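## Task

The cell is stopped. Log: 04:21:04 MOVER delid E01 (N2), lid to LP4: done; 04:21:31 MOVER delid E07 (N3), lid to LP1: done; 04:21:58 MOVER delid F10 (N1), lid to LP3: done; 04:23:40 DISPENSER error, run aborted; 04:23:55 AUTO-RECOVER relid LP3 to N3: done; 04:24:20 AUTO-RECOVER relid LP4 to N2: done; 04:24:51 AUTO-RECOVER stopped by watchdog. The lids carry no markings, so the log alone says which lid belongs to which plate. Seat every plate's own lid fully on it, leave the plates at their starting nests, and then press CONTINUE. If what you see disagrees with the log, press CALL instead, with every plate and lid left as it was at the start. Pressing RETRY, CONTINUE or SKIP while holding labware, or while any plate at a nest is not seated in it or any lid there is not seated on a plate, fails the job. Anything that stays in place only because the robot holds it does not count. At the end release everything and move away; contact with the panel housing, the CALL key or the key this job needs is still allowed.

## Robot and tools

Robot: two arms, left_arm and right_arm, each with a two-finger gripper and a wrist fisheye camera (cam_left_wrist and cam_right_wrist, both 504x504). Either arm may be used; the idle one can be parked out of the way. Bases in the scene frame: left_arm at (-0.032, +0.264, +0.098), right_arm at (-0.049, -0.317, +0.098), both slightly tilted. A mounting frame behind the arms is a fixed obstacle.

Frame: one shared scene frame. Origin on the table top midway between the arms, +x out over the table, +z up, left_arm on the +y side. The arm names do not refer to image sides. Gripper axes: fingers point along the gripper's +z, and they open and close along its y. The reported end_effector_position is the point between the pads, about 1 cm behind the fingertips. Reached positions often end a centimetre or more off, usually low; printed positions get less accurate at long reach.

The deck: labels mark nests (N1, N2, N3...) and lid parks (LP1...LP4) in no fixed arrangement. The operator panel, seen from the front, has from left to right RETRY (white), CONTINUE (green), SKIP (yellow), CALL (blue). The first three end the job as soon as one goes down; after CALL the job ends when you stop acting. A key counts as pressed only when pushed until it latches.

Row layout (used by both motion tools): 16 numbers in one flat list covering both arms: left x, y, z, qw, qx, qy, qz, opening, then right x, y, z, qw, qx, qy, qz, opening. x, y, z are an absolute target position for that gripper in metres in the scene frame; the quaternion is an absolute target orientation, w first, in the scene frame. Opening is a scale from -1 (closed) to +1 (fully open, 0.094 m). To hold an orientation steady, repeat the same quaternion in every row rather than copying the slightly drifted reported one. An arm meant to stay put should be sent its last reported pose and desired opening every time.

execute_actions(actions): a list of actions; each action is a table of up to 15 rows, one row per control step of 1/30 s; a short table repeats its final row until 15 steps are done. An empty list only returns state and images. Each step the command is clipped to within 70 mm and 16 degrees of the measured pose, so a distant target needs several actions. If a target lies over 0.6 m from the gripper's current position along any of that gripper's own axes, that action is refused for both arms; a malformed call or a failing first action rejects the whole call.

move(target, speed, blocking): target is one 16-number row of absolute poses as above. Each gripper travels a straight line to it, all paths finishing together in 0.5 to 10 s. speed is the path top speed in m/s, 0.002 to 0.5 (default 0.25); turning is capped at twice that in rad/s. Openings are applied at the start. Paths do not avoid obstacles or the other arm, and grippers can lag, stray or overshoot speed, mainly near full stretch. Faster contact and targets deeper past a surface press harder. blocking=false returns after 0.5 s while motion continues; then use wait(0) or stop before sending more motion.

wait(seconds): 0 to 10 s, arms keep their last command. stop(): brakes a running move; it needs stopping distance. zoom_image(camera, region): region is [x0, y0, x1, y1] in image pixels from the top-left, at most 504 by 504. read_manual(section): only "licences". finished_scene(scene): ends scene 1 or 2 irreversibly and reports success.

Results: the state line gives each gripper's position and quaternion. "Hand target" is the clipped pose the controller is heading to. grip_measured is the measured finger opening on the command scale (may be off by about 1 mm); the last Joint positions value is the opening in metres. To grip, command about 0.03 below grip_measured; less grips more lightly. The move line reports the ending (done, off_target, moving, held, fault), limits (paced: target clipped; held: a check blocked steps, after which the arm may jump fast) and distance to target. "pose unreachable" means the clearance check altered that arm's command; "too close" concerns an arm, its mount plate and its half of the frame. FAULT lines mark arm stops; MOTOR HOT warns at 85 °C and an OVER-TEMPERATURE FAULT at 100 °C drops the arm, so don't hold loads longer than needed.

Avoid: dropping, slamming or knocking labware, anything leaving the table, arms striking each other, hard pushes, and pressing a go key while gripping or before every plate and lid is seated. Release and back off before the final key press. Moves of only a few mm may not register.

Each tool is called after "Request:" in YAML: its name, and indented under it one key for each argument.

## Session

Request:
execute_actions:
  actions: []

Scene clock: 0.00 s.
left_arm: end_effector_position=(+0.4458, +0.3627, +0.2603) grip_measured=+1.000 end_effector_quat_wxyz=(+0.384, -0.008, +0.923, -0.001) | right_arm: end_effector_position=(+0.1937, +0.2052, +0.1380) grip_measured=+1.000 end_effector_quat_wxyz=(+0.639, -0.498, +0.584, -0.049)
Joint positions: left_arm=[ 0.14   1.067  0.764 -0.347  0.02   0.195  0.094] | right_arm=[ 1.251  2.14   0.794  1.15   0.738 -0.843  0.094]
Joint velocities: left_arm=[-0.024 -0.015 -0.007  0.007  0.007  0.007  0.   ] | right_arm=[-0.024 -0.005  0.002 -0.007  0.037 -0.022  0.   ]
Motor temperatures (°C, as the motors report them): left_arm=[22 22 21 23 21 25] | right_arm=[23 24 22 21 22 24]
Hand target (left_arm): +0.454, +0.366, +0.272; +0.395, -0.009, +0.919, +0.002
Hand target (right_arm): +0.195, +0.209, +0.140; +0.642, -0.494, +0.584, -0.047

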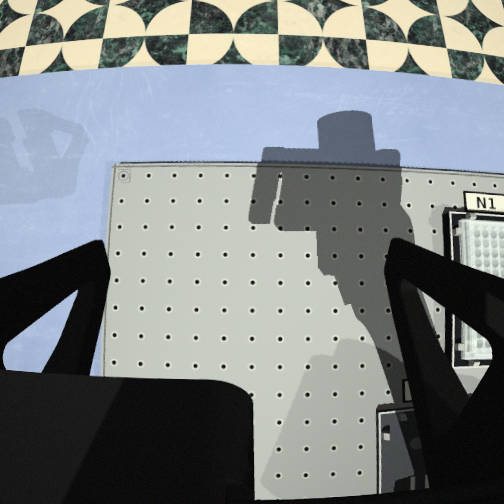

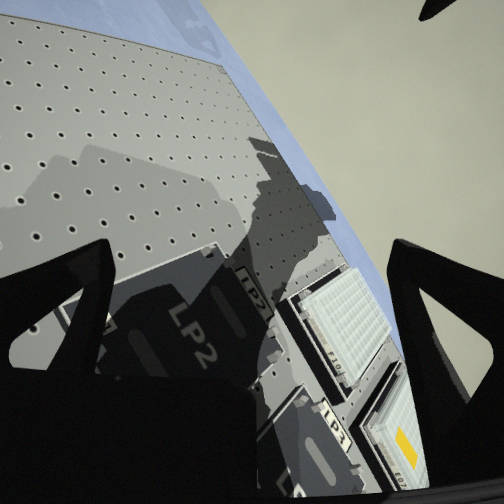

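Request:
move:
  target: [0.42,0.25,0.42,0.31,0,0.95,0,1,0.2,-0.05,0.2,0.639,-0.498,0.584,-0.049,1]

Request:
move:
  target: [0.36,0.08,0.42,0.31,0,0.95,0,1,0.33,-0.3,0.4,0.31,0,0.95,0,1]

Scene clock: 1.77 s.
left_arm: end_effector_position=(+0.4053, +0.2528, +0.4007) grip_measured=+1.000 end_effector_quat_wxyz=(+0.303, +0.005, +0.953, +0.002) | right_arm: end_effector_position=(+0.1981, -0.0479, +0.2026) grip_measured=+1.000 end_effector_quat_wxyz=(+0.641, -0.494, +0.586, -0.041)
Joint positions: left_arm=[-0.298  0.98   1.105 -0.999 -0.305 -0.109  0.094] | right_arm=[ 1.017  1.511  0.12   1.225  0.5   -0.879  0.094]
Joint velocities: left_arm=[ 0.005  0.005  0.002  0.002  0.066 -0.051  0.   ] | right_arm=[-0.005 -0.015 -0.007 -0.027  0.022 -0.037  0.   ]
Motor temperatures (°C, as the motors report them): left_arm=[22 22 22 23 21 25] | right_arm=[23 25 22 21 22 24]
Hand target (left_arm): +0.415, +0.252, +0.420; +0.311, -0.001, +0.950, -0.001
Hand target (right_arm): +0.201, -0.049, +0.202; +0.638, -0.498, +0.585, -0.048
Off the commanded pose (left_arm): 0.024 m, 1 deg.
Off the commanded pose (right_arm): 0.004 m, 1 deg.
move: off_target (left_arm)
camera_calibration (this result's frames):
cam_left_wrist: T_world_to_cam=[[-0.003763, -0.99995, -0.00923473, 0.2597], [-0.999993, 0.00375771, 0.000589804, 0.40642], [-0.000555073, 0.00923688, -0.999957, 0.524758], [0, 0, 0, 1]] pos_world=[0.407686, 0.253313, 0.526894]
cam_right_wrist: T_world_to_cam=[[0.532869, -0.505877, 0.678335, -0.26291], [-0.213112, -0.856018, -0.470974, 0.0995428], [0.818922, 0.106406, -0.563954, 0.0795668], [0, 0, 0, 1]] pos_world=[0.0961516, -0.0562563, 0.270095]

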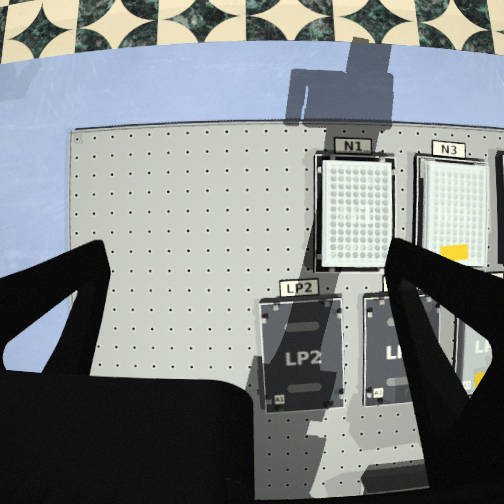

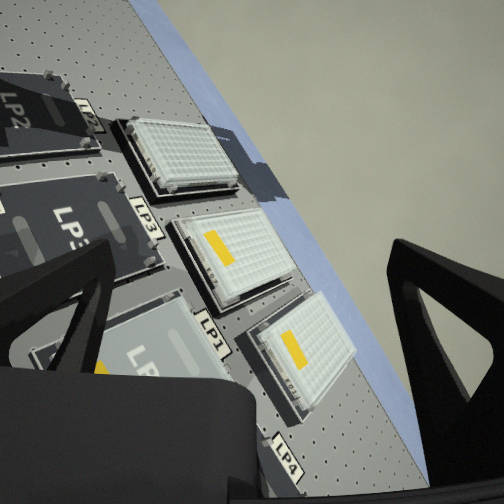

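Scene clock: 5.07 s.
left_arm: end_effector_position=(+0.3487, +0.0908, +0.3970) grip_measured=+1.000 end_effector_quat_wxyz=(+0.300, +0.006, +0.954, +0.008) | right_arm: end_effector_position=(+0.3198, -0.2986, +0.3840) grip_measured=+1.000 end_effector_quat_wxyz=(+0.295, -0.017, +0.955, -0.001)
Joint positions: left_arm=[-0.831  1.121  1.132 -1.121 -0.611 -0.605  0.094] | right_arm=[ 0.263  0.784  0.958 -1.063  0.334  0.158  0.094]
Joint velocities: left_arm=[ 0.005 -0.005 -0.002 -0.017 -0.037 -0.037  0.   ] | right_arm=[ 0.015 -0.005 -0.007 -0.007  0.051 -0.022  0.   ]
Motor temperatures (°C, as the motors report them): left_arm=[22 22 23 23 21 25] | right_arm=[23 25 23 21 22 24]
Hand target (left_arm): +0.357, +0.082, +0.420; +0.310, -0.000, +0.951, -0.003
Hand target (right_arm): +0.329, -0.301, +0.402; +0.305, -0.003, +0.952, +0.004
Off the commanded pose (left_arm): 0.028 m, 2 deg.
Off the commanded pose (right_arm): 0.019 m, 3 deg.
move: off_target (left_arm, right_arm)
camera_calibration (this result's frames):
cam_left_wrist: T_world_to_cam=[[-0.00296907, -0.999788, -0.0203749, 0.101606], [-0.999978, 0.00284688, 0.00602371, 0.348292], [-0.00596443, 0.0203923, -0.999774, 0.523351], [0, 0, 0, 1]] pos_world=[0.351708, 0.0899208, 0.523205]
cam_right_wrist: T_world_to_cam=[[0.0340416, -0.999406, 0.0053738, -0.307058], [-0.999043, -0.0338805, 0.027665, 0.301589], [-0.0274665, -0.00631042, -0.999603, 0.513124], [0, 0, 0, 1]] pos_world=[0.325846, -0.29342, 0.506227]

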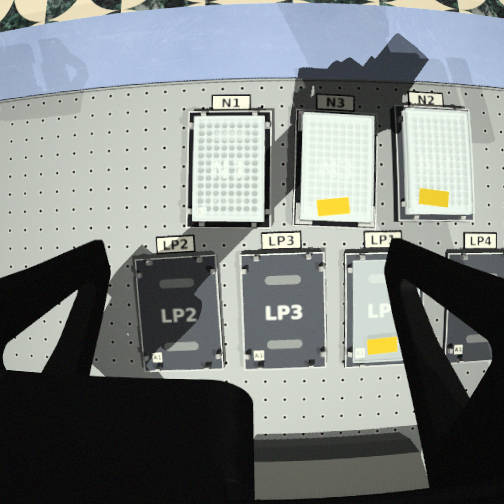

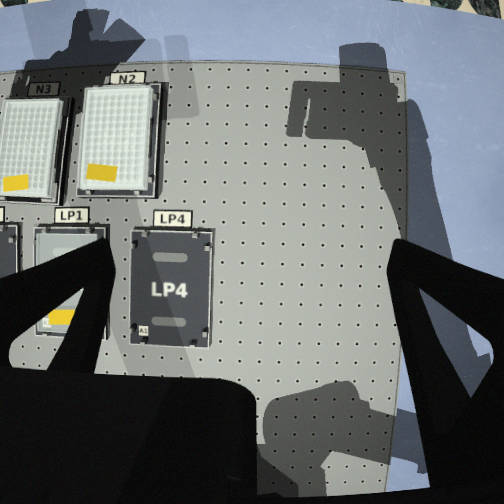

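Request:
move:
  target: [0.453,-0.01,0.13,0,0,1,0,1,0.25,-0.22,0.17,0.69,-0.18,0.68,0.18,1]

Request:
zoom_image:
  camera: "cam_right_wrist"
  region: [100,50,400,300]

Scene clock: 7.87 s.
left_arm: end_effector_position=(+0.4361, -0.0117, +0.1265) grip_measured=+1.000 end_effector_quat_wxyz=(-0.003, +0.004, +1.000, +0.009) | right_arm: end_effector_position=(+0.2619, -0.2363, +0.2215) grip_measured=+1.000 end_effector_quat_wxyz=(+0.588, -0.136, +0.784, +0.146)
Joint positions: left_arm=[-0.628  1.895  1.396 -1.075 -0.206 -0.604  0.094] | right_arm=[ 0.189  0.54   0.04   0.304 -0.088 -0.13   0.094]
Joint velocities: left_arm=[-0.015 -0.015  0.017  0.002  0.051 -0.022  0.   ] | right_arm=[-0.005 -0.015 -0.007 -0.012 -0.037 -0.051  0.   ]
Motor temperatures (°C, as the motors report them): left_arm=[22 22 24 23 21 25] | right_arm=[23 25 24 21 22 24]
Hand target (left_arm): +0.455, -0.014, +0.132; +0.001, +0.000, +1.000, +0.005
Hand target (right_arm): +0.264, -0.237, +0.229; +0.594, -0.135, +0.780, +0.146
Off the commanded pose (left_arm): 0.017 m, 1 deg.
Off the commanded pose (right_arm): 0.055 m, 18 deg; position and orientation clipped at the last step of the last action.
move: held (right_arm), off_target (left_arm); limits=paced,held; held on 26 of 78 steps (right_arm), including the last (right_arm)
pose unreachable (right arm): on one or more control steps of this call, first in action 0 (counted from 0), this arm could not follow its commanded pose, so it was not sent that pose on those steps. On the call's last step it was still not sent that pose. It may still have moved: this result reports where it is.
cause: the commanded pose would bring two parts of the arm too close to each other (its shoulder (the part past joint 1) and its forearm (the part past joint 3), with joints 2 (shoulder) and 3 (elbow) between them).
camera_calibration (this result's frames):
cam_left_wrist: T_world_to_cam=[[-0.00527516, -0.999721, -0.0230279, -0.00486468], [-0.813009, -0.00912015, 0.58218, 0.283144], [-0.582228, 0.0217929, -0.812734, 0.48321], [0, 0, 0, 1]] pos_world=[0.511511, -0.0128116, 0.227768]
cam_right_wrist: T_world_to_cam=[[0.390111, -0.91782, -0.0736178, -0.298394], [-0.737326, -0.263501, -0.622028, 0.27151], [0.551511, 0.29694, -0.779527, 0.220845], [0, 0, 0, 1]] pos_world=[0.194799, -0.267907, 0.319074]

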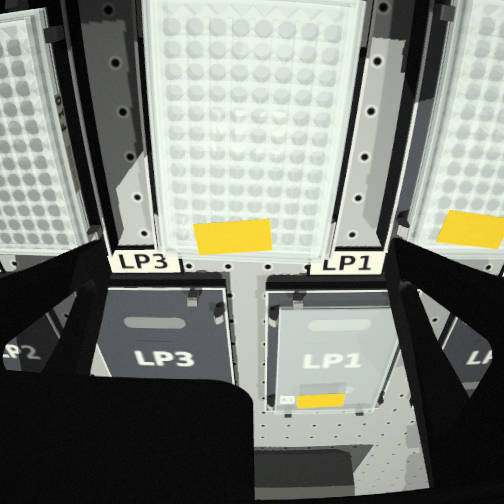

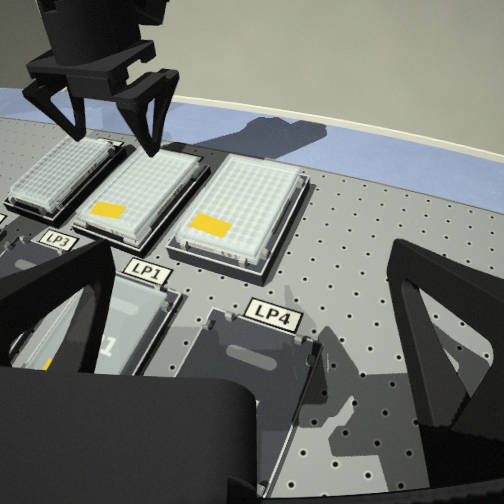

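Region (100, 50, 400, 300) of cam_right_wrist's 504x504 image, scaled by 1.680, with more detail than that image has.

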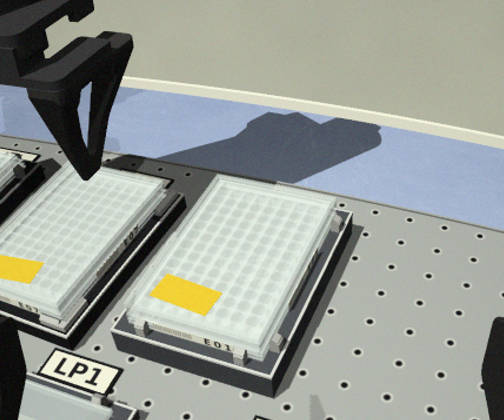

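Request:
move:
  target: [0.465,-0.008,0.085,0,0.02,1,0,1,0.36,-0.27,0.13,0.64,-0.3,0.64,0.3,1]

Scene clock: 9.57 s.
left_arm: end_effector_position=(+0.4498, -0.0062, +0.0943) grip_measured=+1.000 end_effector_quat_wxyz=(-0.005, +0.024, +1.000, +0.005) | right_arm: end_effector_position=(+0.3616, -0.2667, +0.1325) grip_measured=+1.000 end_effector_quat_wxyz=(+0.645, -0.304, +0.634, +0.299)
Joint positions: left_arm=[-0.592  1.95   1.396 -1.012 -0.197 -0.527  0.094] | right_arm=[-0.34   1.899  0.379  1.503 -1.126 -0.221  0.094]
Joint velocities: left_arm=[-0.015 -0.015  0.002 -0.007  0.022  0.051  0.   ] | right_arm=[ 0.005  0.015  0.007  0.017 -0.095 -0.051  0.   ]
Motor temperatures (°C, as the motors report them): left_arm=[22 23 24 23 21 25] | right_arm=[23 25 24 21 22 24]
Hand target (left_arm): +0.465, -0.008, +0.086; +0.000, +0.020, +1.000, +0.000
Hand target (right_arm): +0.361, -0.270, +0.128; +0.643, -0.296, +0.639, +0.302
Off the commanded pose (left_arm): 0.018 m, 1 deg.
Off the commanded pose (right_arm): 0.004 m, 1 deg.
move: off_target (left_arm)
camera_calibration (this result's frames):
cam_left_wrist: T_world_to_cam=[[-0.0454567, -0.998857, -0.0147703, 0.0172683], [-0.809922, 0.0281953, 0.585859, 0.311466], [-0.584773, 0.038594, -0.810278, 0.465907], [0, 0, 0, 1]] pos_world=[0.525498, -0.00951453, 0.195294]
cam_right_wrist: T_world_to_cam=[[0.774815, -0.63211, 0.00992649, -0.445776], [-0.359045, -0.452918, -0.816059, 0.120031], [0.520334, 0.628731, -0.577884, 0.178467], [0, 0, 0, 1]] pos_world=[0.295628, -0.339623, 0.205511]

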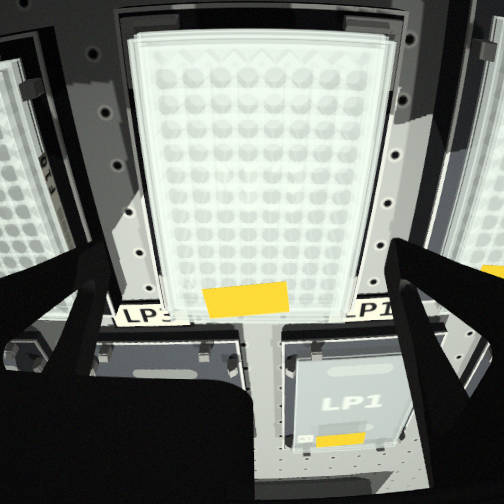

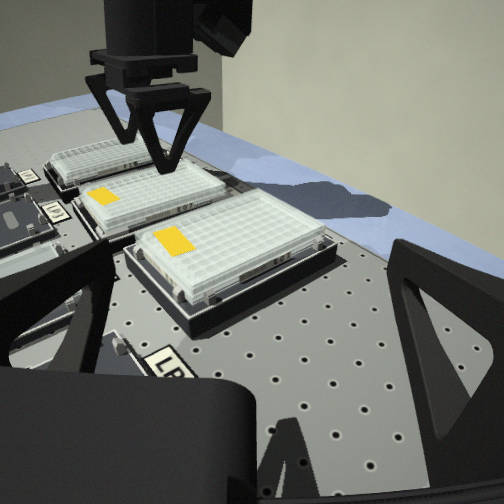

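Request:
move:
  target: [0.463,-0.014,0.062,0,0.02,1,0,1,0.36,-0.27,0.13,0.64,-0.3,0.64,0.3,1]
  speed: 0.05

Scene clock: 10.77 s.
left_arm: end_effector_position=(+0.4524, -0.0131, +0.0730) grip_measured=+1.000 end_effector_quat_wxyz=(-0.002, +0.023, +1.000, +0.003) | right_arm: end_effector_position=(+0.3610, -0.2661, +0.1301) grip_measured=+1.000 end_effector_quat_wxyz=(+0.640, -0.300, +0.638, +0.304)
Joint positions: left_arm=[-0.592  1.991  1.396 -0.964 -0.197 -0.527  0.094] | right_arm=[-0.34   1.899  0.379  1.486 -1.128 -0.219  0.094]
Joint velocities: left_arm=[ 0.005 -0.005  0.002  0.012  0.037 -0.037  0.   ] | right_arm=[-0.005 -0.005  0.007 -0.002  0.007 -0.022  0.   ]
Motor temperatures (°C, as the motors report them): left_arm=[22 23 24 23 21 25] | right_arm=[23 25 24 21 22 24]
Hand target (left_arm): +0.463, -0.014, +0.062; -0.000, +0.020, +1.000, +0.000
Hand target (right_arm): +0.360, -0.270, +0.130; +0.640, -0.300, +0.640, +0.300
Off the commanded pose (left_arm): 0.015 m, 1 deg.
Off the commanded pose (right_arm): 0.004 m, 1 deg.
move: off_target (left_arm)
camera_calibration (this result's frames):
cam_left_wrist: T_world_to_cam=[[-0.0444434, -0.998954, -0.010719, 0.00948673], [-0.813013, 0.0299315, 0.581476, 0.328057], [-0.580547, 0.0345574, -0.813493, 0.448675], [0, 0, 0, 1]] pos_world=[0.527613, -0.0158475, 0.174338]
cam_right_wrist: T_world_to_cam=[[0.776841, -0.62966, -0.00677209, -0.442868], [-0.371561, -0.449677, -0.812239, 0.123003], [0.508389, 0.633497, -0.583285, 0.183371], [0, 0, 0, 1]] pos_world=[0.296517, -0.33971, 0.203867]

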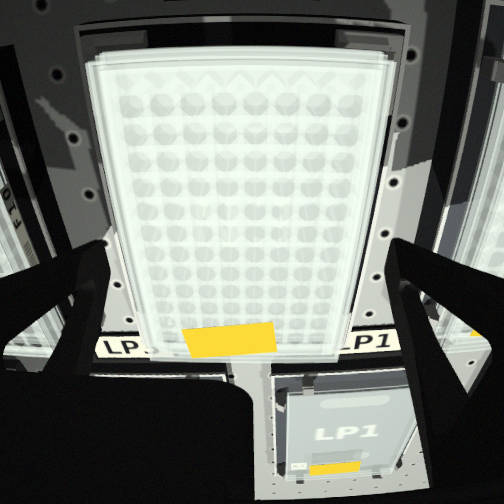

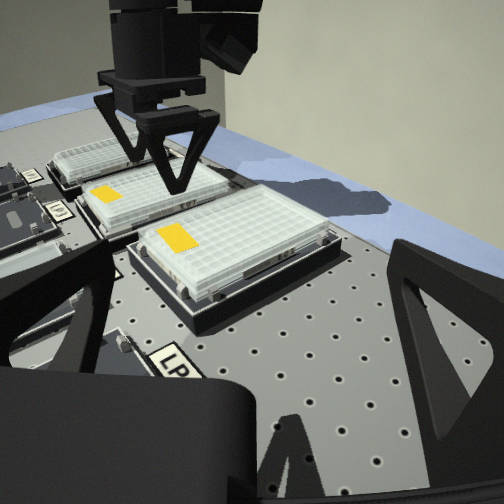

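Request:
move:
  target: [0.458,-0.006,0.05,0,0.02,1,0,1,0.36,-0.27,0.13,0.64,-0.3,0.64,0.3,1]
  speed: 0.03

Request:
zoom_image:
  camera: "cam_right_wrist"
  region: [60,130,260,260]

Scene clock: 12.03 s.
left_arm: end_effector_position=(+0.4624, -0.0140, +0.0722) grip_measured=+1.000 end_effector_quat_wxyz=(+0.013, +0.020, +1.000, -0.006) | right_arm: end_effector_position=(+0.3610, -0.2661, +0.1301) grip_measured=+1.000 end_effector_quat_wxyz=(+0.640, -0.300, +0.638, +0.304)
Joint positions: left_arm=[-0.583  1.991  1.396 -0.926 -0.196 -0.518  0.094] | right_arm=[-0.34   1.899  0.379  1.486 -1.128 -0.219  0.094]
Joint velocities: left_arm=[-0.015  0.005 -0.002 -0.007 -0.066  0.037  0.   ] | right_arm=[-0.005 -0.005  0.007 -0.002  0.051 -0.037  0.   ]
Motor temperatures (°C, as the motors report them): left_arm=[22 23 24 23 21 25] | right_arm=[23 25 24 21 22 24]
Hand target (left_arm): +0.458, -0.006, +0.051; -0.000, +0.020, +1.000, +0.000
Hand target (right_arm): +0.360, -0.270, +0.130; +0.640, -0.300, +0.640, +0.300
Off the commanded pose (left_arm): 0.024 m, 2 deg.
Off the commanded pose (right_arm): 0.004 m, 1 deg.
move: off_target (left_arm)
camera_calibration (this result's frames):
cam_left_wrist: T_world_to_cam=[[-0.0376099, -0.999265, 0.00738493, 0.00449038], [-0.830365, 0.0353626, 0.556097, 0.346647], [-0.555949, 0.0147826, -0.831085, 0.443487], [0, 0, 0, 1]] pos_world=[0.534569, -0.0143271, 0.175772]
cam_right_wrist: T_world_to_cam=[[0.776841, -0.62966, -0.00677209, -0.442868], [-0.371561, -0.449677, -0.812239, 0.123003], [0.508389, 0.633497, -0.583285, 0.183371], [0, 0, 0, 1]] pos_world=[0.296517, -0.33971, 0.203867]

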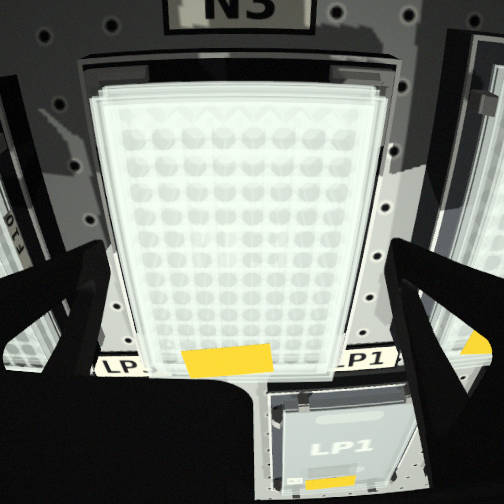

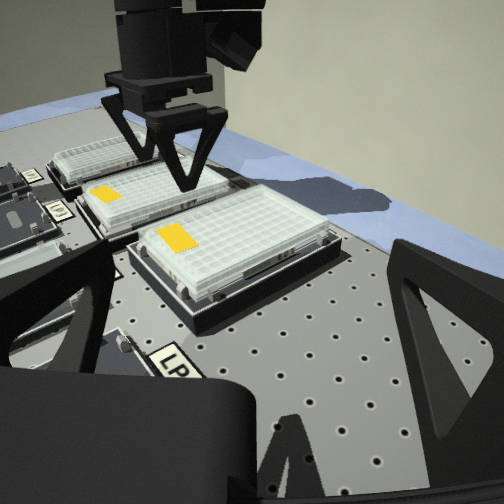

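Region (60, 130, 260, 260) of cam_right_wrist's 504x504 image, scaled by 2.520, with more detail than that image has; it fills the top 328 rows of this view, and the rest is white.

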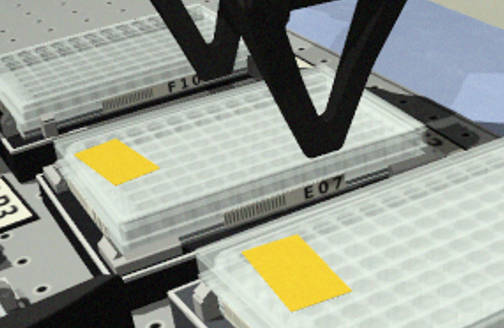

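Request:
execute_actions:
  actions:
    - [[0.467,-0.009,0.054,0,0.02,1,0,1,0.36,-0.27,0.13,0.64,-0.3,0.64,0.3,1]]
    - [[0.467,-0.009,0.054,0,0.02,1,0,1,0.36,-0.27,0.13,0.64,-0.3,0.64,0.3,1]]

Scene clock: 13.20 s.
left_arm: end_effector_position=(+0.4617, -0.0137, +0.0694) grip_measured=+1.000 end_effector_quat_wxyz=(+0.011, +0.022, +1.000, -0.005) | right_arm: end_effector_position=(+0.3610, -0.2661, +0.1301) grip_measured=+1.000 end_effector_quat_wxyz=(+0.640, -0.300, +0.638, +0.304)
Joint positions: left_arm=[-0.583  1.996  1.396 -0.926 -0.196 -0.515  0.094] | right_arm=[-0.34   1.899  0.379  1.486 -1.128 -0.219  0.094]
Joint velocities: left_arm=[-0.015  0.005  0.012  0.002  0.007 -0.081  0.   ] | right_arm=[-0.024 -0.015 -0.007 -0.012  0.037 -0.007  0.   ]
Motor temperatures (°C, as the motors report them): left_arm=[22 23 24 23 21 25] | right_arm=[23 25 23 21 22 24]
Hand target (left_arm): +0.467, -0.009, +0.054; +0.000, +0.020, +1.000, +0.000
Hand target (right_arm): +0.360, -0.270, +0.130; +0.640, -0.300, +0.640, +0.300
Off the commanded pose (left_arm): 0.017 m, 1 deg.
Off the commanded pose (right_arm): 0.004 m, 1 deg.
camera_calibration (this result's frames):
cam_left_wrist: T_world_to_cam=[[-0.0412179, -0.999139, 0.00478184, 0.00666864], [-0.827895, 0.0368321, 0.559672, 0.346193], [-0.559366, 0.0191097, -0.8287, 0.442303], [0, 0, 0, 1]] pos_world=[0.534296, -0.0145404, 0.17275]
cam_right_wrist: T_world_to_cam=[[0.776841, -0.62966, -0.00677209, -0.442868], [-0.371561, -0.449677, -0.812239, 0.123003], [0.508389, 0.633497, -0.583285, 0.183371], [0, 0, 0, 1]] pos_world=[0.296517, -0.33971, 0.203867]

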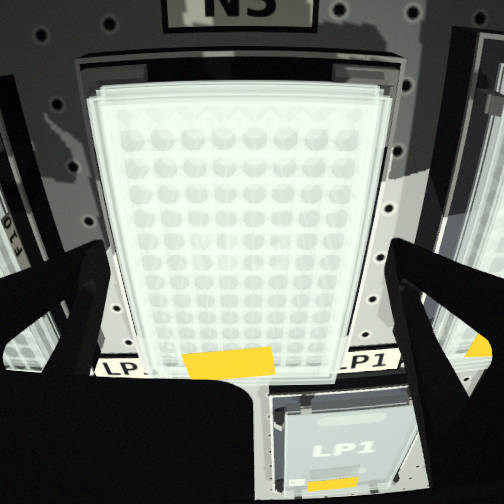

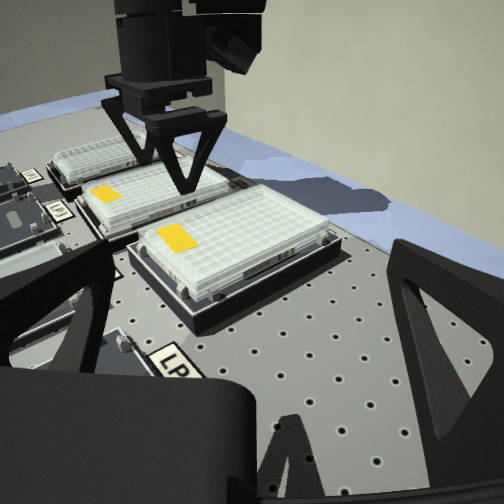

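Request:
execute_actions:
  actions:
    - [[0.470,-0.005,0.054,0,0.02,1,0,1,0.36,-0.27,0.13,0.64,-0.3,0.64,0.3,1]]
    - [[0.472,-0.0065,0.046,0,0.02,1,0,1,0.36,-0.27,0.13,0.64,-0.3,0.64,0.3,1]]

Request:
zoom_image:
  camera: "cam_right_wrist"
  region: [60,130,260,260]

Scene clock: 14.30 s.
left_arm: end_effector_position=(+0.4608, -0.0083, +0.0573) grip_measured=+1.000 end_effector_quat_wxyz=(+0.001, +0.024, +1.000, +0.001) | right_arm: end_effector_position=(+0.3610, -0.2661, +0.1301) grip_measured=+1.000 end_effector_quat_wxyz=(+0.640, -0.300, +0.638, +0.304)
Joint positions: left_arm=[-0.571  2.017  1.396 -0.926 -0.196 -0.504  0.094] | right_arm=[-0.34   1.899  0.379  1.486 -1.128 -0.219  0.094]
Joint velocities: left_arm=[-0.005 -0.005 -0.017 -0.017  0.007  0.066  0.   ] | right_arm=[-0.024  0.015  0.002 -0.022 -0.081  0.007  0.   ]
Motor temperatures (°C, as the motors report them): left_arm=[22 23 24 23 21 25] | right_arm=[23 25 23 21 23 24]
Hand target (left_arm): +0.472, -0.006, +0.046; +0.000, +0.020, +1.000, +0.000
Hand target (right_arm): +0.360, -0.270, +0.130; +0.640, -0.300, +0.640, +0.300
Off the commanded pose (left_arm): 0.016 m, 0 deg.
Off the commanded pose (right_arm): 0.004 m, 1 deg.
camera_calibration (this result's frames):
cam_left_wrist: T_world_to_cam=[[-0.0450225, -0.998966, -0.0062587, 0.0145197], [-0.816949, 0.033212, 0.575752, 0.346038], [-0.574949, 0.0310349, -0.8176, 0.438278], [0, 0, 0, 1]] pos_world=[0.535337, -0.0105899, 0.159194]
cam_right_wrist: T_world_to_cam=[[0.776841, -0.62966, -0.00677209, -0.442868], [-0.371561, -0.449677, -0.812239, 0.123003], [0.508389, 0.633497, -0.583285, 0.183371], [0, 0, 0, 1]] pos_world=[0.296517, -0.33971, 0.203867]

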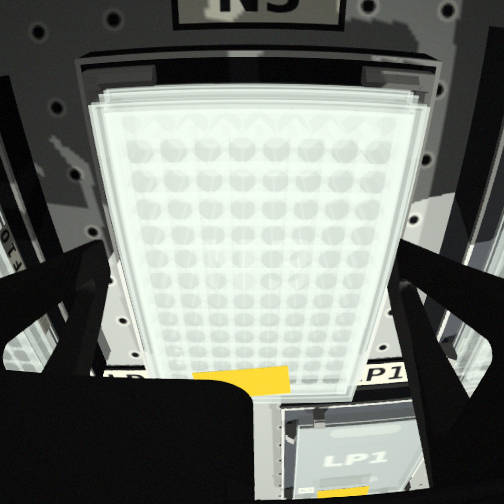

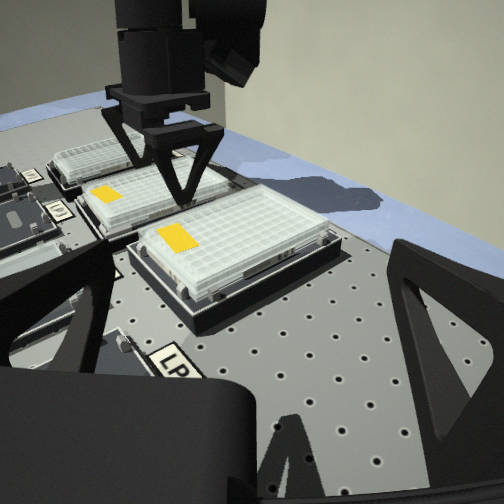

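Region (60, 130, 260, 260) of cam_right_wrist's 504x504 image, scaled by 2.520, with more detail than that image has; it fills the top 328 rows of this view, and the rest is white.

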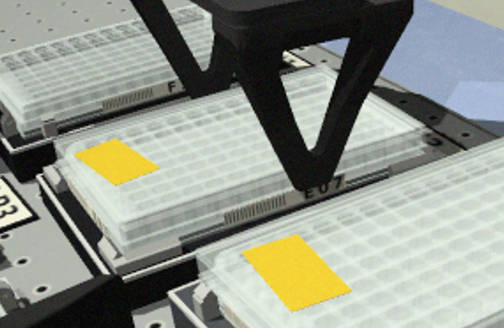

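The finger is beside the lid skirt. Closing, then lifting.

Request:
execute_actions:
  actions:
    - [[0.470,-0.010,0.047,0,0.02,1,0,0.85,0.36,-0.27,0.13,0.64,-0.3,0.64,0.3,1]]
    - [[0.470,-0.010,0.047,0,0.02,1,0,0.76,0.36,-0.27,0.13,0.64,-0.3,0.64,0.3,1]]
    - [[0.468,-0.010,0.065,0,0.02,1,0,0.76,0.36,-0.27,0.13,0.64,-0.3,0.64,0.3,1]]
    - [[0.466,-0.010,0.078,0,0.02,1,0,0.76,0.36,-0.27,0.13,0.64,-0.3,0.64,0.3,1]]

Request:
zoom_image:
  camera: "cam_right_wrist"
  region: [60,130,260,260]

Scene clock: 16.43 s.
left_arm: end_effector_position=(+0.4587, -0.0093, +0.0580) grip_measured=+0.778 end_effector_quat_wxyz=(-0.004, +0.023, +1.000, -0.002) | right_arm: end_effector_position=(+0.3610, -0.2661, +0.1301) grip_measured=+1.000 end_effector_quat_wxyz=(+0.640, -0.300, +0.638, +0.304)
Joint positions: left_arm=[-0.572  2.017  1.398 -0.935 -0.186 -0.507  0.084] | right_arm=[-0.34   1.899  0.379  1.486 -1.128 -0.219  0.094]
Joint velocities: left_arm=[-0.005 -0.005  0.002 -0.002  0.051 -0.007  0.   ] | right_arm=[-0.024  0.005 -0.002  0.002 -0.007  0.007  0.   ]
Motor temperatures (°C, as the motors report them): left_arm=[22 23 25 23 21 25] | right_arm=[23 25 23 21 23 24]
Hand target (left_arm): +0.465, -0.010, +0.078; +0.000, +0.020, +1.000, -0.000
Hand target (right_arm): +0.360, -0.270, +0.130; +0.640, -0.300, +0.640, +0.300
Off the commanded pose (left_arm): 0.021 m, 1 deg.
Off the commanded pose (right_arm): 0.004 m, 1 deg.
camera_calibration (this result's frames):
cam_left_wrist: T_world_to_cam=[[-0.0440513, -0.999029, -0.00078581, 0.0125853], [-0.810703, 0.0352876, 0.584393, 0.340644], [-0.583798, 0.0263804, -0.81147, 0.441317], [0, 0, 0, 1]] pos_world=[0.534355, -0.0110895, 0.159055]
cam_right_wrist: T_world_to_cam=[[0.776841, -0.62966, -0.00677209, -0.442868], [-0.371561, -0.449677, -0.812239, 0.123003], [0.508389, 0.633497, -0.583285, 0.183371], [0, 0, 0, 1]] pos_world=[0.296517, -0.33971, 0.203867]

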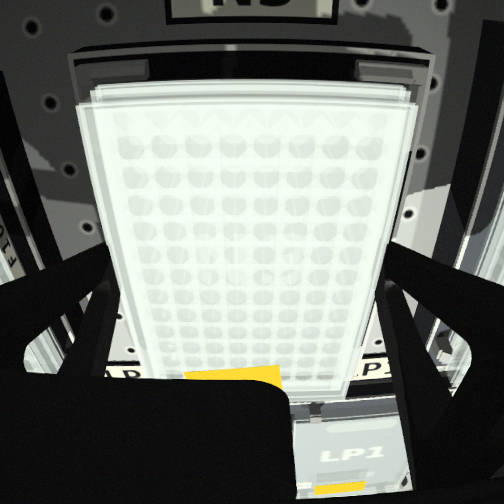

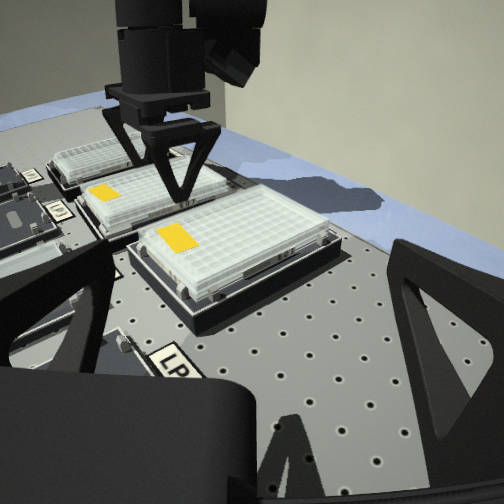

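Region (60, 130, 260, 260) of cam_right_wrist's 504x504 image, scaled by 2.520, with more detail than that image has; it fills the top 328 rows of this view, and the rest is white.

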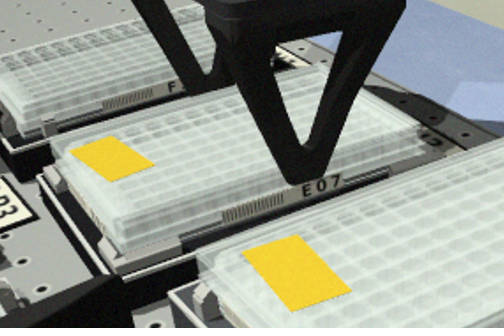

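Request:
execute_actions:
  actions:
    - [[0.464,-0.010,0.09,0,0.02,1,0,0.75,0.36,-0.27,0.13,0.64,-0.3,0.64,0.3,1]]
    - [[0.464,-0.010,0.105,0,0.02,1,0,0.75,0.36,-0.27,0.13,0.64,-0.3,0.64,0.3,1]]
    - [[0.464,-0.010,0.12,0,0.02,1,0,0.75,0.36,-0.27,0.13,0.64,-0.3,0.64,0.3,1]]

Request:
move:
  target: [0.46,0.124,0.10,0,0.005,1,0,0.75,0.36,-0.14,0.13,0.64,-0.3,0.64,0.3,1]
  speed: 0.12

Scene clock: 18.10 s.
left_arm: end_effector_position=(+0.4547, -0.0013, +0.0981) grip_measured=+0.774 end_effector_quat_wxyz=(-0.013, +0.021, +1.000, +0.005) | right_arm: end_effector_position=(+0.3610, -0.2661, +0.1301) grip_measured=+1.000 end_effector_quat_wxyz=(+0.640, -0.300, +0.638, +0.304)
Joint positions: left_arm=[-0.578  1.953  1.417 -1.04  -0.189 -0.523  0.083] | right_arm=[-0.34   1.899  0.379  1.486 -1.128 -0.219  0.094]
Joint velocities: left_arm=[-0.024 -0.005  0.017  0.002  0.037  0.022 -0.   ] | right_arm=[-0.005 -0.005  0.007 -0.002 -0.007 -0.022  0.   ]
Motor temperatures (°C, as the motors report them): left_arm=[22 23 25 23 21 25] | right_arm=[23 25 23 21 23 24]
Hand target (left_arm): +0.463, -0.010, +0.120; +0.000, +0.020, +1.000, -0.001
Hand target (right_arm): +0.360, -0.270, +0.130; +0.640, -0.300, +0.640, +0.300
Off the commanded pose (left_arm): 0.025 m, 2 deg.
Off the commanded pose (right_arm): 0.004 m, 1 deg.
camera_calibration (this result's frames):
cam_left_wrist: T_world_to_cam=[[-0.038964, -0.999142, -0.0140102, 0.0194135], [-0.80114, 0.0228566, 0.59804, 0.307968], [-0.597207, 0.0345262, -0.801344, 0.476462], [0, 0, 0, 1]] pos_world=[0.532028, -0.00409268, 0.197905]
cam_right_wrist: T_world_to_cam=[[0.776841, -0.62966, -0.00677209, -0.442868], [-0.371561, -0.449677, -0.812239, 0.123003], [0.508389, 0.633497, -0.583285, 0.183371], [0, 0, 0, 1]] pos_world=[0.296517, -0.33971, 0.203867]

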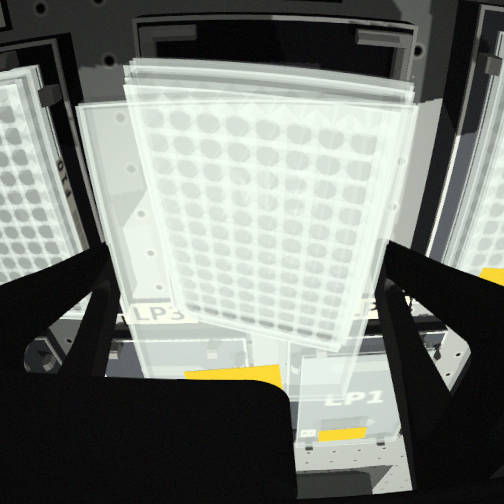

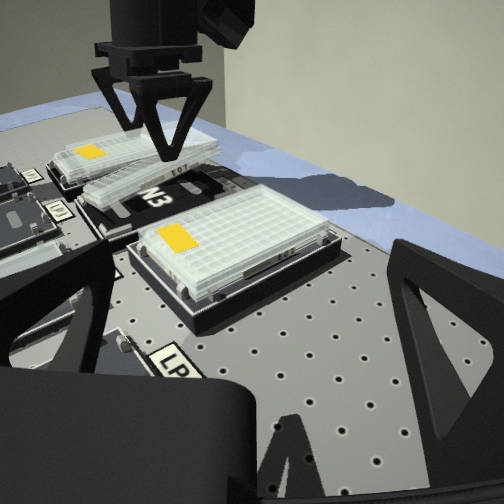

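Scene clock: 19.53 s.
left_arm: end_effector_position=(+0.4602, +0.1208, +0.0951) grip_measured=+0.774 end_effector_quat_wxyz=(-0.010, +0.004, +1.000, +0.006) | right_arm: end_effector_position=(+0.3587, -0.1418, +0.1338) grip_measured=+1.000 end_effector_quat_wxyz=(+0.636, -0.303, +0.644, +0.299)
Joint positions: left_arm=[-0.369  1.812  1.247 -0.967 -0.188 -0.343  0.083] | right_arm=[ 0.08   1.95   0.367  1.543 -0.699 -0.219  0.094]
Joint velocities: left_arm=[-0.005  0.005 -0.017  0.002 -0.037  0.051 -0.   ] | right_arm=[-0.005 -0.005  0.017 -0.017  0.051 -0.037  0.   ]
Motor temperatures (°C, as the motors report them): left_arm=[22 24 25 23 21 25] | right_arm=[23 25 23 21 23 24]
Hand target (left_arm): +0.462, +0.125, +0.099; -0.000, +0.005, +1.000, +0.002
Hand target (right_arm): +0.359, -0.139, +0.129; +0.636, -0.304, +0.643, +0.298
Off the commanded pose (left_arm): 0.006 m, 1 deg.
Off the commanded pose (right_arm): 0.004 m, 1 deg.
joint sent to its limit (right arm) — the command would take joint 4 (wrist pitch) past its upper limit, so that joint was sent only as far as its limit.
move: done
camera_calibration (this result's frames):
cam_left_wrist: T_world_to_cam=[[-0.00544024, -0.999864, -0.0155478, 0.126465], [-0.804588, -0.00485604, 0.593814, 0.316685], [-0.593809, 0.0157401, -0.804452, 0.474089], [0, 0, 0, 1]] pos_world=[0.537007, 0.120524, 0.195296]
cam_right_wrist: T_world_to_cam=[[0.773897, -0.633307, -0.00227216, -0.362745], [-0.379595, -0.460986, -0.802122, 0.181022], [0.506942, 0.621623, -0.597156, 0.108661], [0, 0, 0, 1]] pos_world=[0.294358, -0.213827, 0.209265]

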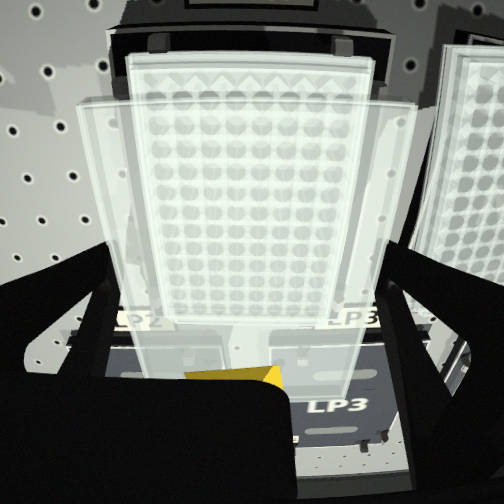

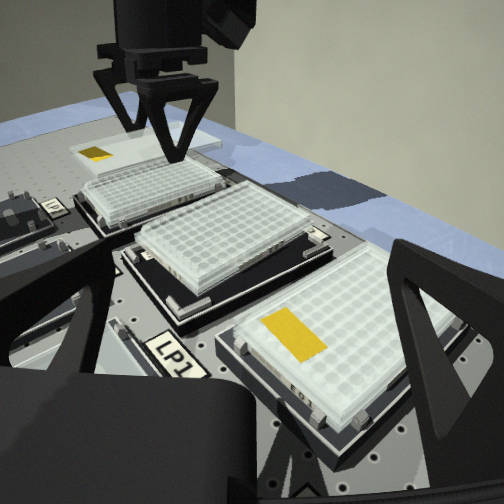

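Request:
execute_actions:
  actions:
    - [[0.462,0.124,0.085,0,0.012,1,0,0.75,0.36,-0.14,0.13,0.64,-0.3,0.64,0.3,1]]
    - [[0.462,0.124,0.073,0,0.012,1,0,0.75,0.36,-0.14,0.13,0.64,-0.3,0.64,0.3,1]]
    - [[0.462,0.124,0.064,0,0.012,1,0,0.75,0.36,-0.14,0.13,0.64,-0.3,0.64,0.3,1]]

Scene clock: 21.13 s.
left_arm: end_effector_position=(+0.4667, +0.1177, +0.0851) grip_measured=+0.774 end_effector_quat_wxyz=(+0.014, +0.013, +1.000, -0.003) | right_arm: end_effector_position=(+0.3590, -0.1417, +0.1340) grip_measured=+1.000 end_effector_quat_wxyz=(+0.636, -0.303, +0.644, +0.299)
Joint positions: left_arm=[-0.367  1.816  1.221 -0.884 -0.187 -0.313  0.083] | right_arm=[ 0.08   1.95   0.368  1.543 -0.699 -0.219  0.094]
Joint velocities: left_arm=[ 0.005 -0.005 -0.002 -0.007 -0.037 -0.007  0.   ] | right_arm=[ 0.015 -0.005  0.007 -0.002  0.051  0.081  0.   ]
Motor temperatures (°C, as the motors report them): left_arm=[22 24 24 23 21 25] | right_arm=[23 25 23 21 23 24]
Hand target (left_arm): +0.462, +0.124, +0.065; +0.000, +0.012, +1.000, +0.000
Hand target (right_arm): +0.360, -0.140, +0.130; +0.637, -0.303, +0.643, +0.300
Off the commanded pose (left_arm): 0.023 m, 2 deg.
Off the commanded pose (right_arm): 0.004 m, 1 deg.
joint sent to its limit (right arm) — the command would take joint 4 (wrist pitch) past its upper limit, so that joint was sent only as far as its limit.
camera_calibration (this result's frames):
cam_left_wrist: T_world_to_cam=[[-0.0229323, -0.999734, 0.00237747, 0.129861], [-0.832058, 0.0204043, 0.554313, 0.341042], [-0.554214, 0.0107335, -0.832305, 0.45449], [0, 0, 0, 1]] pos_world=[0.53863, 0.11799, 0.188922]
cam_right_wrist: T_world_to_cam=[[0.773822, -0.6334, -0.00177622, -0.363018], [-0.379055, -0.46084, -0.802461, 0.181122], [0.50746, 0.621636, -0.596702, 0.108307], [0, 0, 0, 1]] pos_world=[0.294605, -0.213795, 0.209326]

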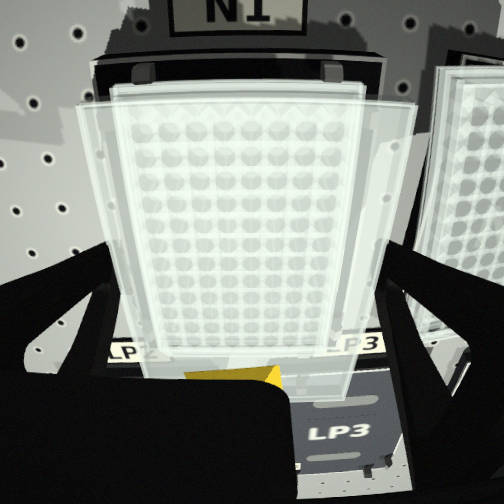

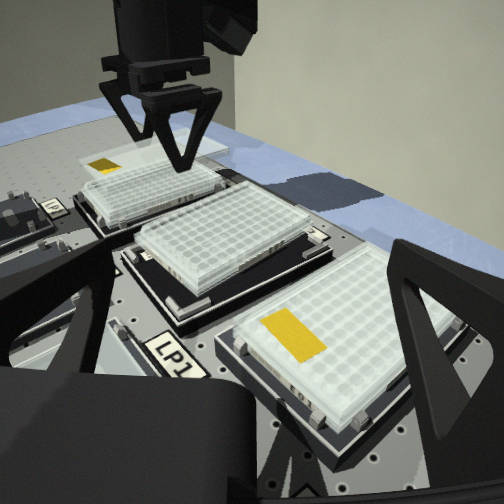

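Request:
execute_actions:
  actions:
    - [[0.458,0.126,0.057,-0.008,0.008,1,0.002,0.75,0.36,-0.14,0.13,0.64,-0.3,0.64,0.3,1]]
    - [[0.454,0.128,0.05,-0.016,0.008,1,0.004,0.75,0.36,-0.14,0.13,0.64,-0.3,0.64,0.3,1]]

Request:
zoom_image:
  camera: "cam_right_wrist"
  region: [60,130,260,260]

Scene clock: 22.23 s.
left_arm: end_effector_position=(+0.4588, +0.1219, +0.0699) grip_measured=+0.774 end_effector_quat_wxyz=(-0.003, +0.012, +1.000, +0.001) | right_arm: end_effector_position=(+0.3590, -0.1417, +0.1340) grip_measured=+1.000 end_effector_quat_wxyz=(+0.636, -0.303, +0.644, +0.299)
Joint positions: left_arm=[-0.358  1.84   1.21  -0.884 -0.184 -0.313  0.083] | right_arm=[ 0.08   1.95   0.368  1.543 -0.699 -0.219  0.094]
Joint velocities: left_arm=[-0.015 -0.005 -0.012 -0.012 -0.066 -0.066  0.   ] | right_arm=[-0.005 -0.015 -0.002 -0.012  0.081  0.051  0.   ]
Motor temperatures (°C, as the motors report them): left_arm=[22 24 24 23 21 25] | right_arm=[23 25 23 21 23 24]
Hand target (left_arm): +0.454, +0.128, +0.051; -0.016, +0.008, +1.000, +0.004
Hand target (right_arm): +0.360, -0.140, +0.130; +0.637, -0.303, +0.643, +0.300
Off the commanded pose (left_arm): 0.021 m, 2 deg.
Off the commanded pose (right_arm): 0.004 m, 1 deg.
joint sent to its limit (right arm) — the command would take joint 4 (wrist pitch) past its upper limit, so that joint was sent only as far as its limit.
camera_calibration (this result's frames):
cam_left_wrist: T_world_to_cam=[[-0.0207062, -0.999764, -0.00663261, 0.133485], [-0.812745, 0.0129686, 0.582476, 0.332909], [-0.582252, 0.0174514, -0.812821, 0.448081], [0, 0, 0, 1]] pos_world=[0.53423, 0.121317, 0.171184]
cam_right_wrist: T_world_to_cam=[[0.773822, -0.6334, -0.00177622, -0.363018], [-0.379055, -0.46084, -0.802461, 0.181122], [0.50746, 0.621636, -0.596702, 0.108307], [0, 0, 0, 1]] pos_world=[0.294605, -0.213795, 0.209326]

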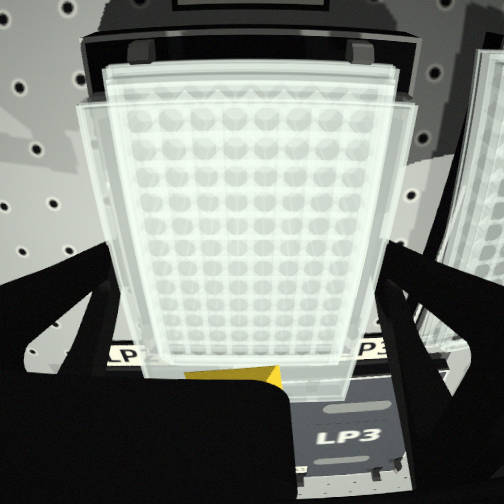

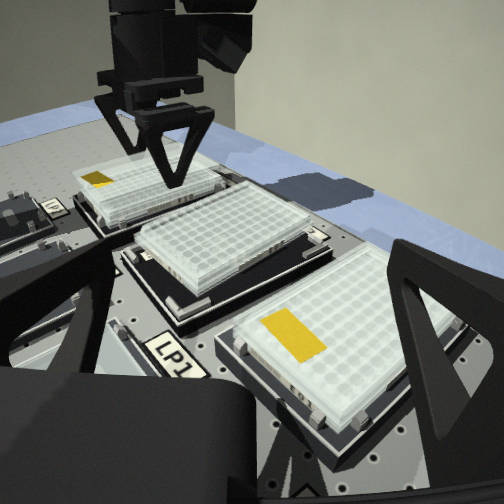

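Region (60, 130, 260, 260) of cam_right_wrist's 504x504 image, scaled by 2.520, with more detail than that image has; it fills the top 328 rows of this view, and the rest is white.

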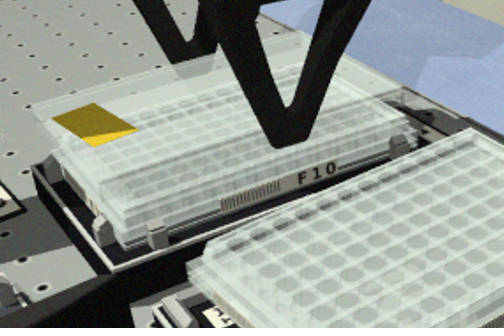

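Request:
execute_actions:
  actions:
    - [[0.458,0.1265,0.047,-0.014,0.008,1,0.003,0.75,0.36,-0.14,0.13,0.64,-0.3,0.64,0.3,1]]

Scene clock: 22.87 s.
left_arm: end_effector_position=(+0.4586, +0.1210, +0.0645) grip_measured=+0.774 end_effector_quat_wxyz=(-0.005, +0.012, +1.000, +0.001) | right_arm: end_effector_position=(+0.3590, -0.1417, +0.1340) grip_measured=+1.000 end_effector_quat_wxyz=(+0.636, -0.303, +0.644, +0.299)
Joint positions: left_arm=[-0.357  1.851  1.21  -0.876 -0.183 -0.313  0.083] | right_arm=[ 0.08   1.95   0.368  1.543 -0.699 -0.219  0.094]
Joint velocities: left_arm=[ 0.005 -0.005 -0.012 -0.002 -0.007  0.037 -0.   ] | right_arm=[-0.015 -0.015  0.012 -0.017  0.051 -0.022  0.   ]
Motor temperatures (°C, as the motors report them): left_arm=[22 24 24 23 21 25] | right_arm=[23 25 23 21 23 24]
Hand target (left_arm): +0.458, +0.127, +0.047; -0.014, +0.008, +1.000, +0.003
Hand target (right_arm): +0.360, -0.140, +0.130; +0.637, -0.303, +0.643, +0.300
Off the commanded pose (left_arm): 0.018 m, 1 deg.
Off the commanded pose (right_arm): 0.004 m, 1 deg.
joint sent to its limit (right arm) — the command would take joint 4 (wrist pitch) past its upper limit, so that joint was sent only as far as its limit.
camera_calibration (this result's frames):
cam_left_wrist: T_world_to_cam=[[-0.0210483, -0.999753, -0.00710762, 0.132713], [-0.810491, 0.0129004, 0.585609, 0.334675], [-0.585373, 0.0180868, -0.810562, 0.444734], [0, 0, 0, 1]] pos_world=[0.53438, 0.120319, 0.165439]
cam_right_wrist: T_world_to_cam=[[0.773822, -0.6334, -0.00177622, -0.363018], [-0.379055, -0.46084, -0.802461, 0.181122], [0.50746, 0.621636, -0.596702, 0.108307], [0, 0, 0, 1]] pos_world=[0.294605, -0.213795, 0.209326]

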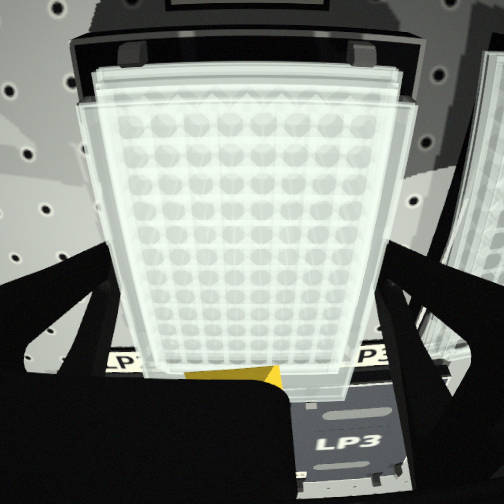

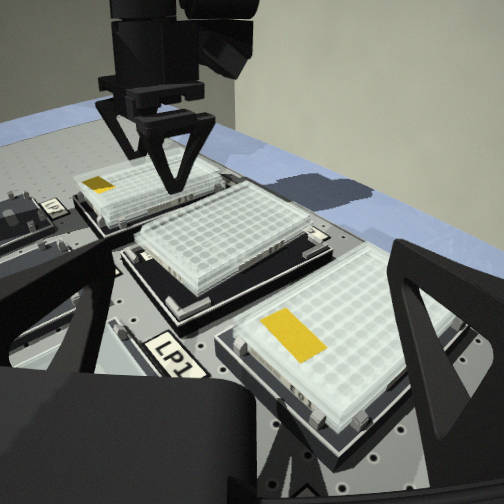

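Request:
execute_actions:
  actions:
    - [[0.4625,0.1268,0.0477,-0.005,0.008,1,0.003,0.75,0.36,-0.14,0.13,0.64,-0.3,0.64,0.3,1]]

Scene clock: 23.40 s.
left_arm: end_effector_position=(+0.4624, +0.1202, +0.0643) grip_measured=+0.774 end_effector_quat_wxyz=(+0.002, +0.010, +1.000, -0.001) | right_arm: end_effector_position=(+0.3590, -0.1417, +0.1340) grip_measured=+1.000 end_effector_quat_wxyz=(+0.636, -0.303, +0.644, +0.299)
Joint positions: left_arm=[-0.356  1.851  1.21  -0.86  -0.183 -0.312  0.083] | right_arm=[ 0.08   1.95   0.368  1.543 -0.699 -0.219  0.094]
Joint velocities: left_arm=[ 0.005 -0.005  0.002 -0.012 -0.037 -0.037 -0.001] | right_arm=[ 0.005 -0.005  0.002 -0.012  0.051 -0.066  0.   ]
Motor temperatures (°C, as the motors report them): left_arm=[22 24 24 23 21 25] | right_arm=[23 25 23 21 23 24]
Hand target (left_arm): +0.462, +0.127, +0.048; -0.005, +0.008, +1.000, +0.003
Hand target (right_arm): +0.360, -0.140, +0.130; +0.637, -0.303, +0.643, +0.300
Off the commanded pose (left_arm): 0.018 m, 1 deg.
Off the commanded pose (right_arm): 0.004 m, 1 deg.
joint sent to its limit (right arm) — the command would take joint 4 (wrist pitch) past its upper limit, so that joint was sent only as far as its limit.
camera_calibration (this result's frames):
cam_left_wrist: T_world_to_cam=[[-0.017313, -0.999847, -0.00237364, 0.130053], [-0.819065, 0.012821, 0.573557, 0.342611], [-0.573439, 0.0118741, -0.819162, 0.442677], [0, 0, 0, 1]] pos_world=[0.536721, 0.120384, 0.166426]
cam_right_wrist: T_world_to_cam=[[0.773822, -0.6334, -0.00177622, -0.363018], [-0.379055, -0.46084, -0.802461, 0.181122], [0.50746, 0.621636, -0.596702, 0.108307], [0, 0, 0, 1]] pos_world=[0.294605, -0.213795, 0.209326]

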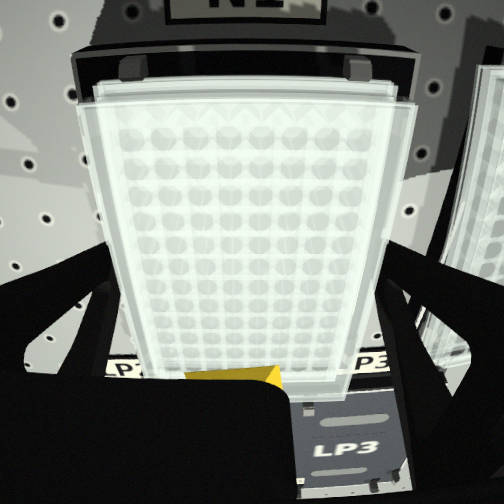

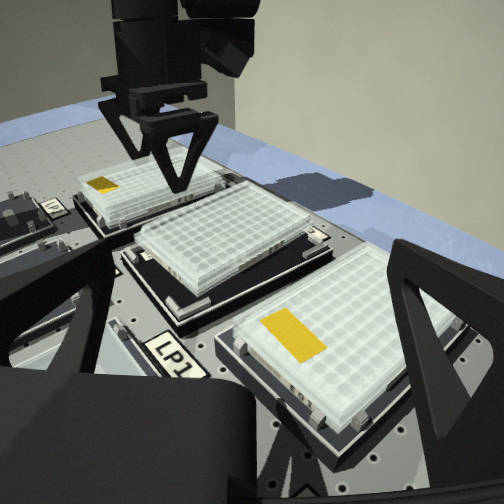

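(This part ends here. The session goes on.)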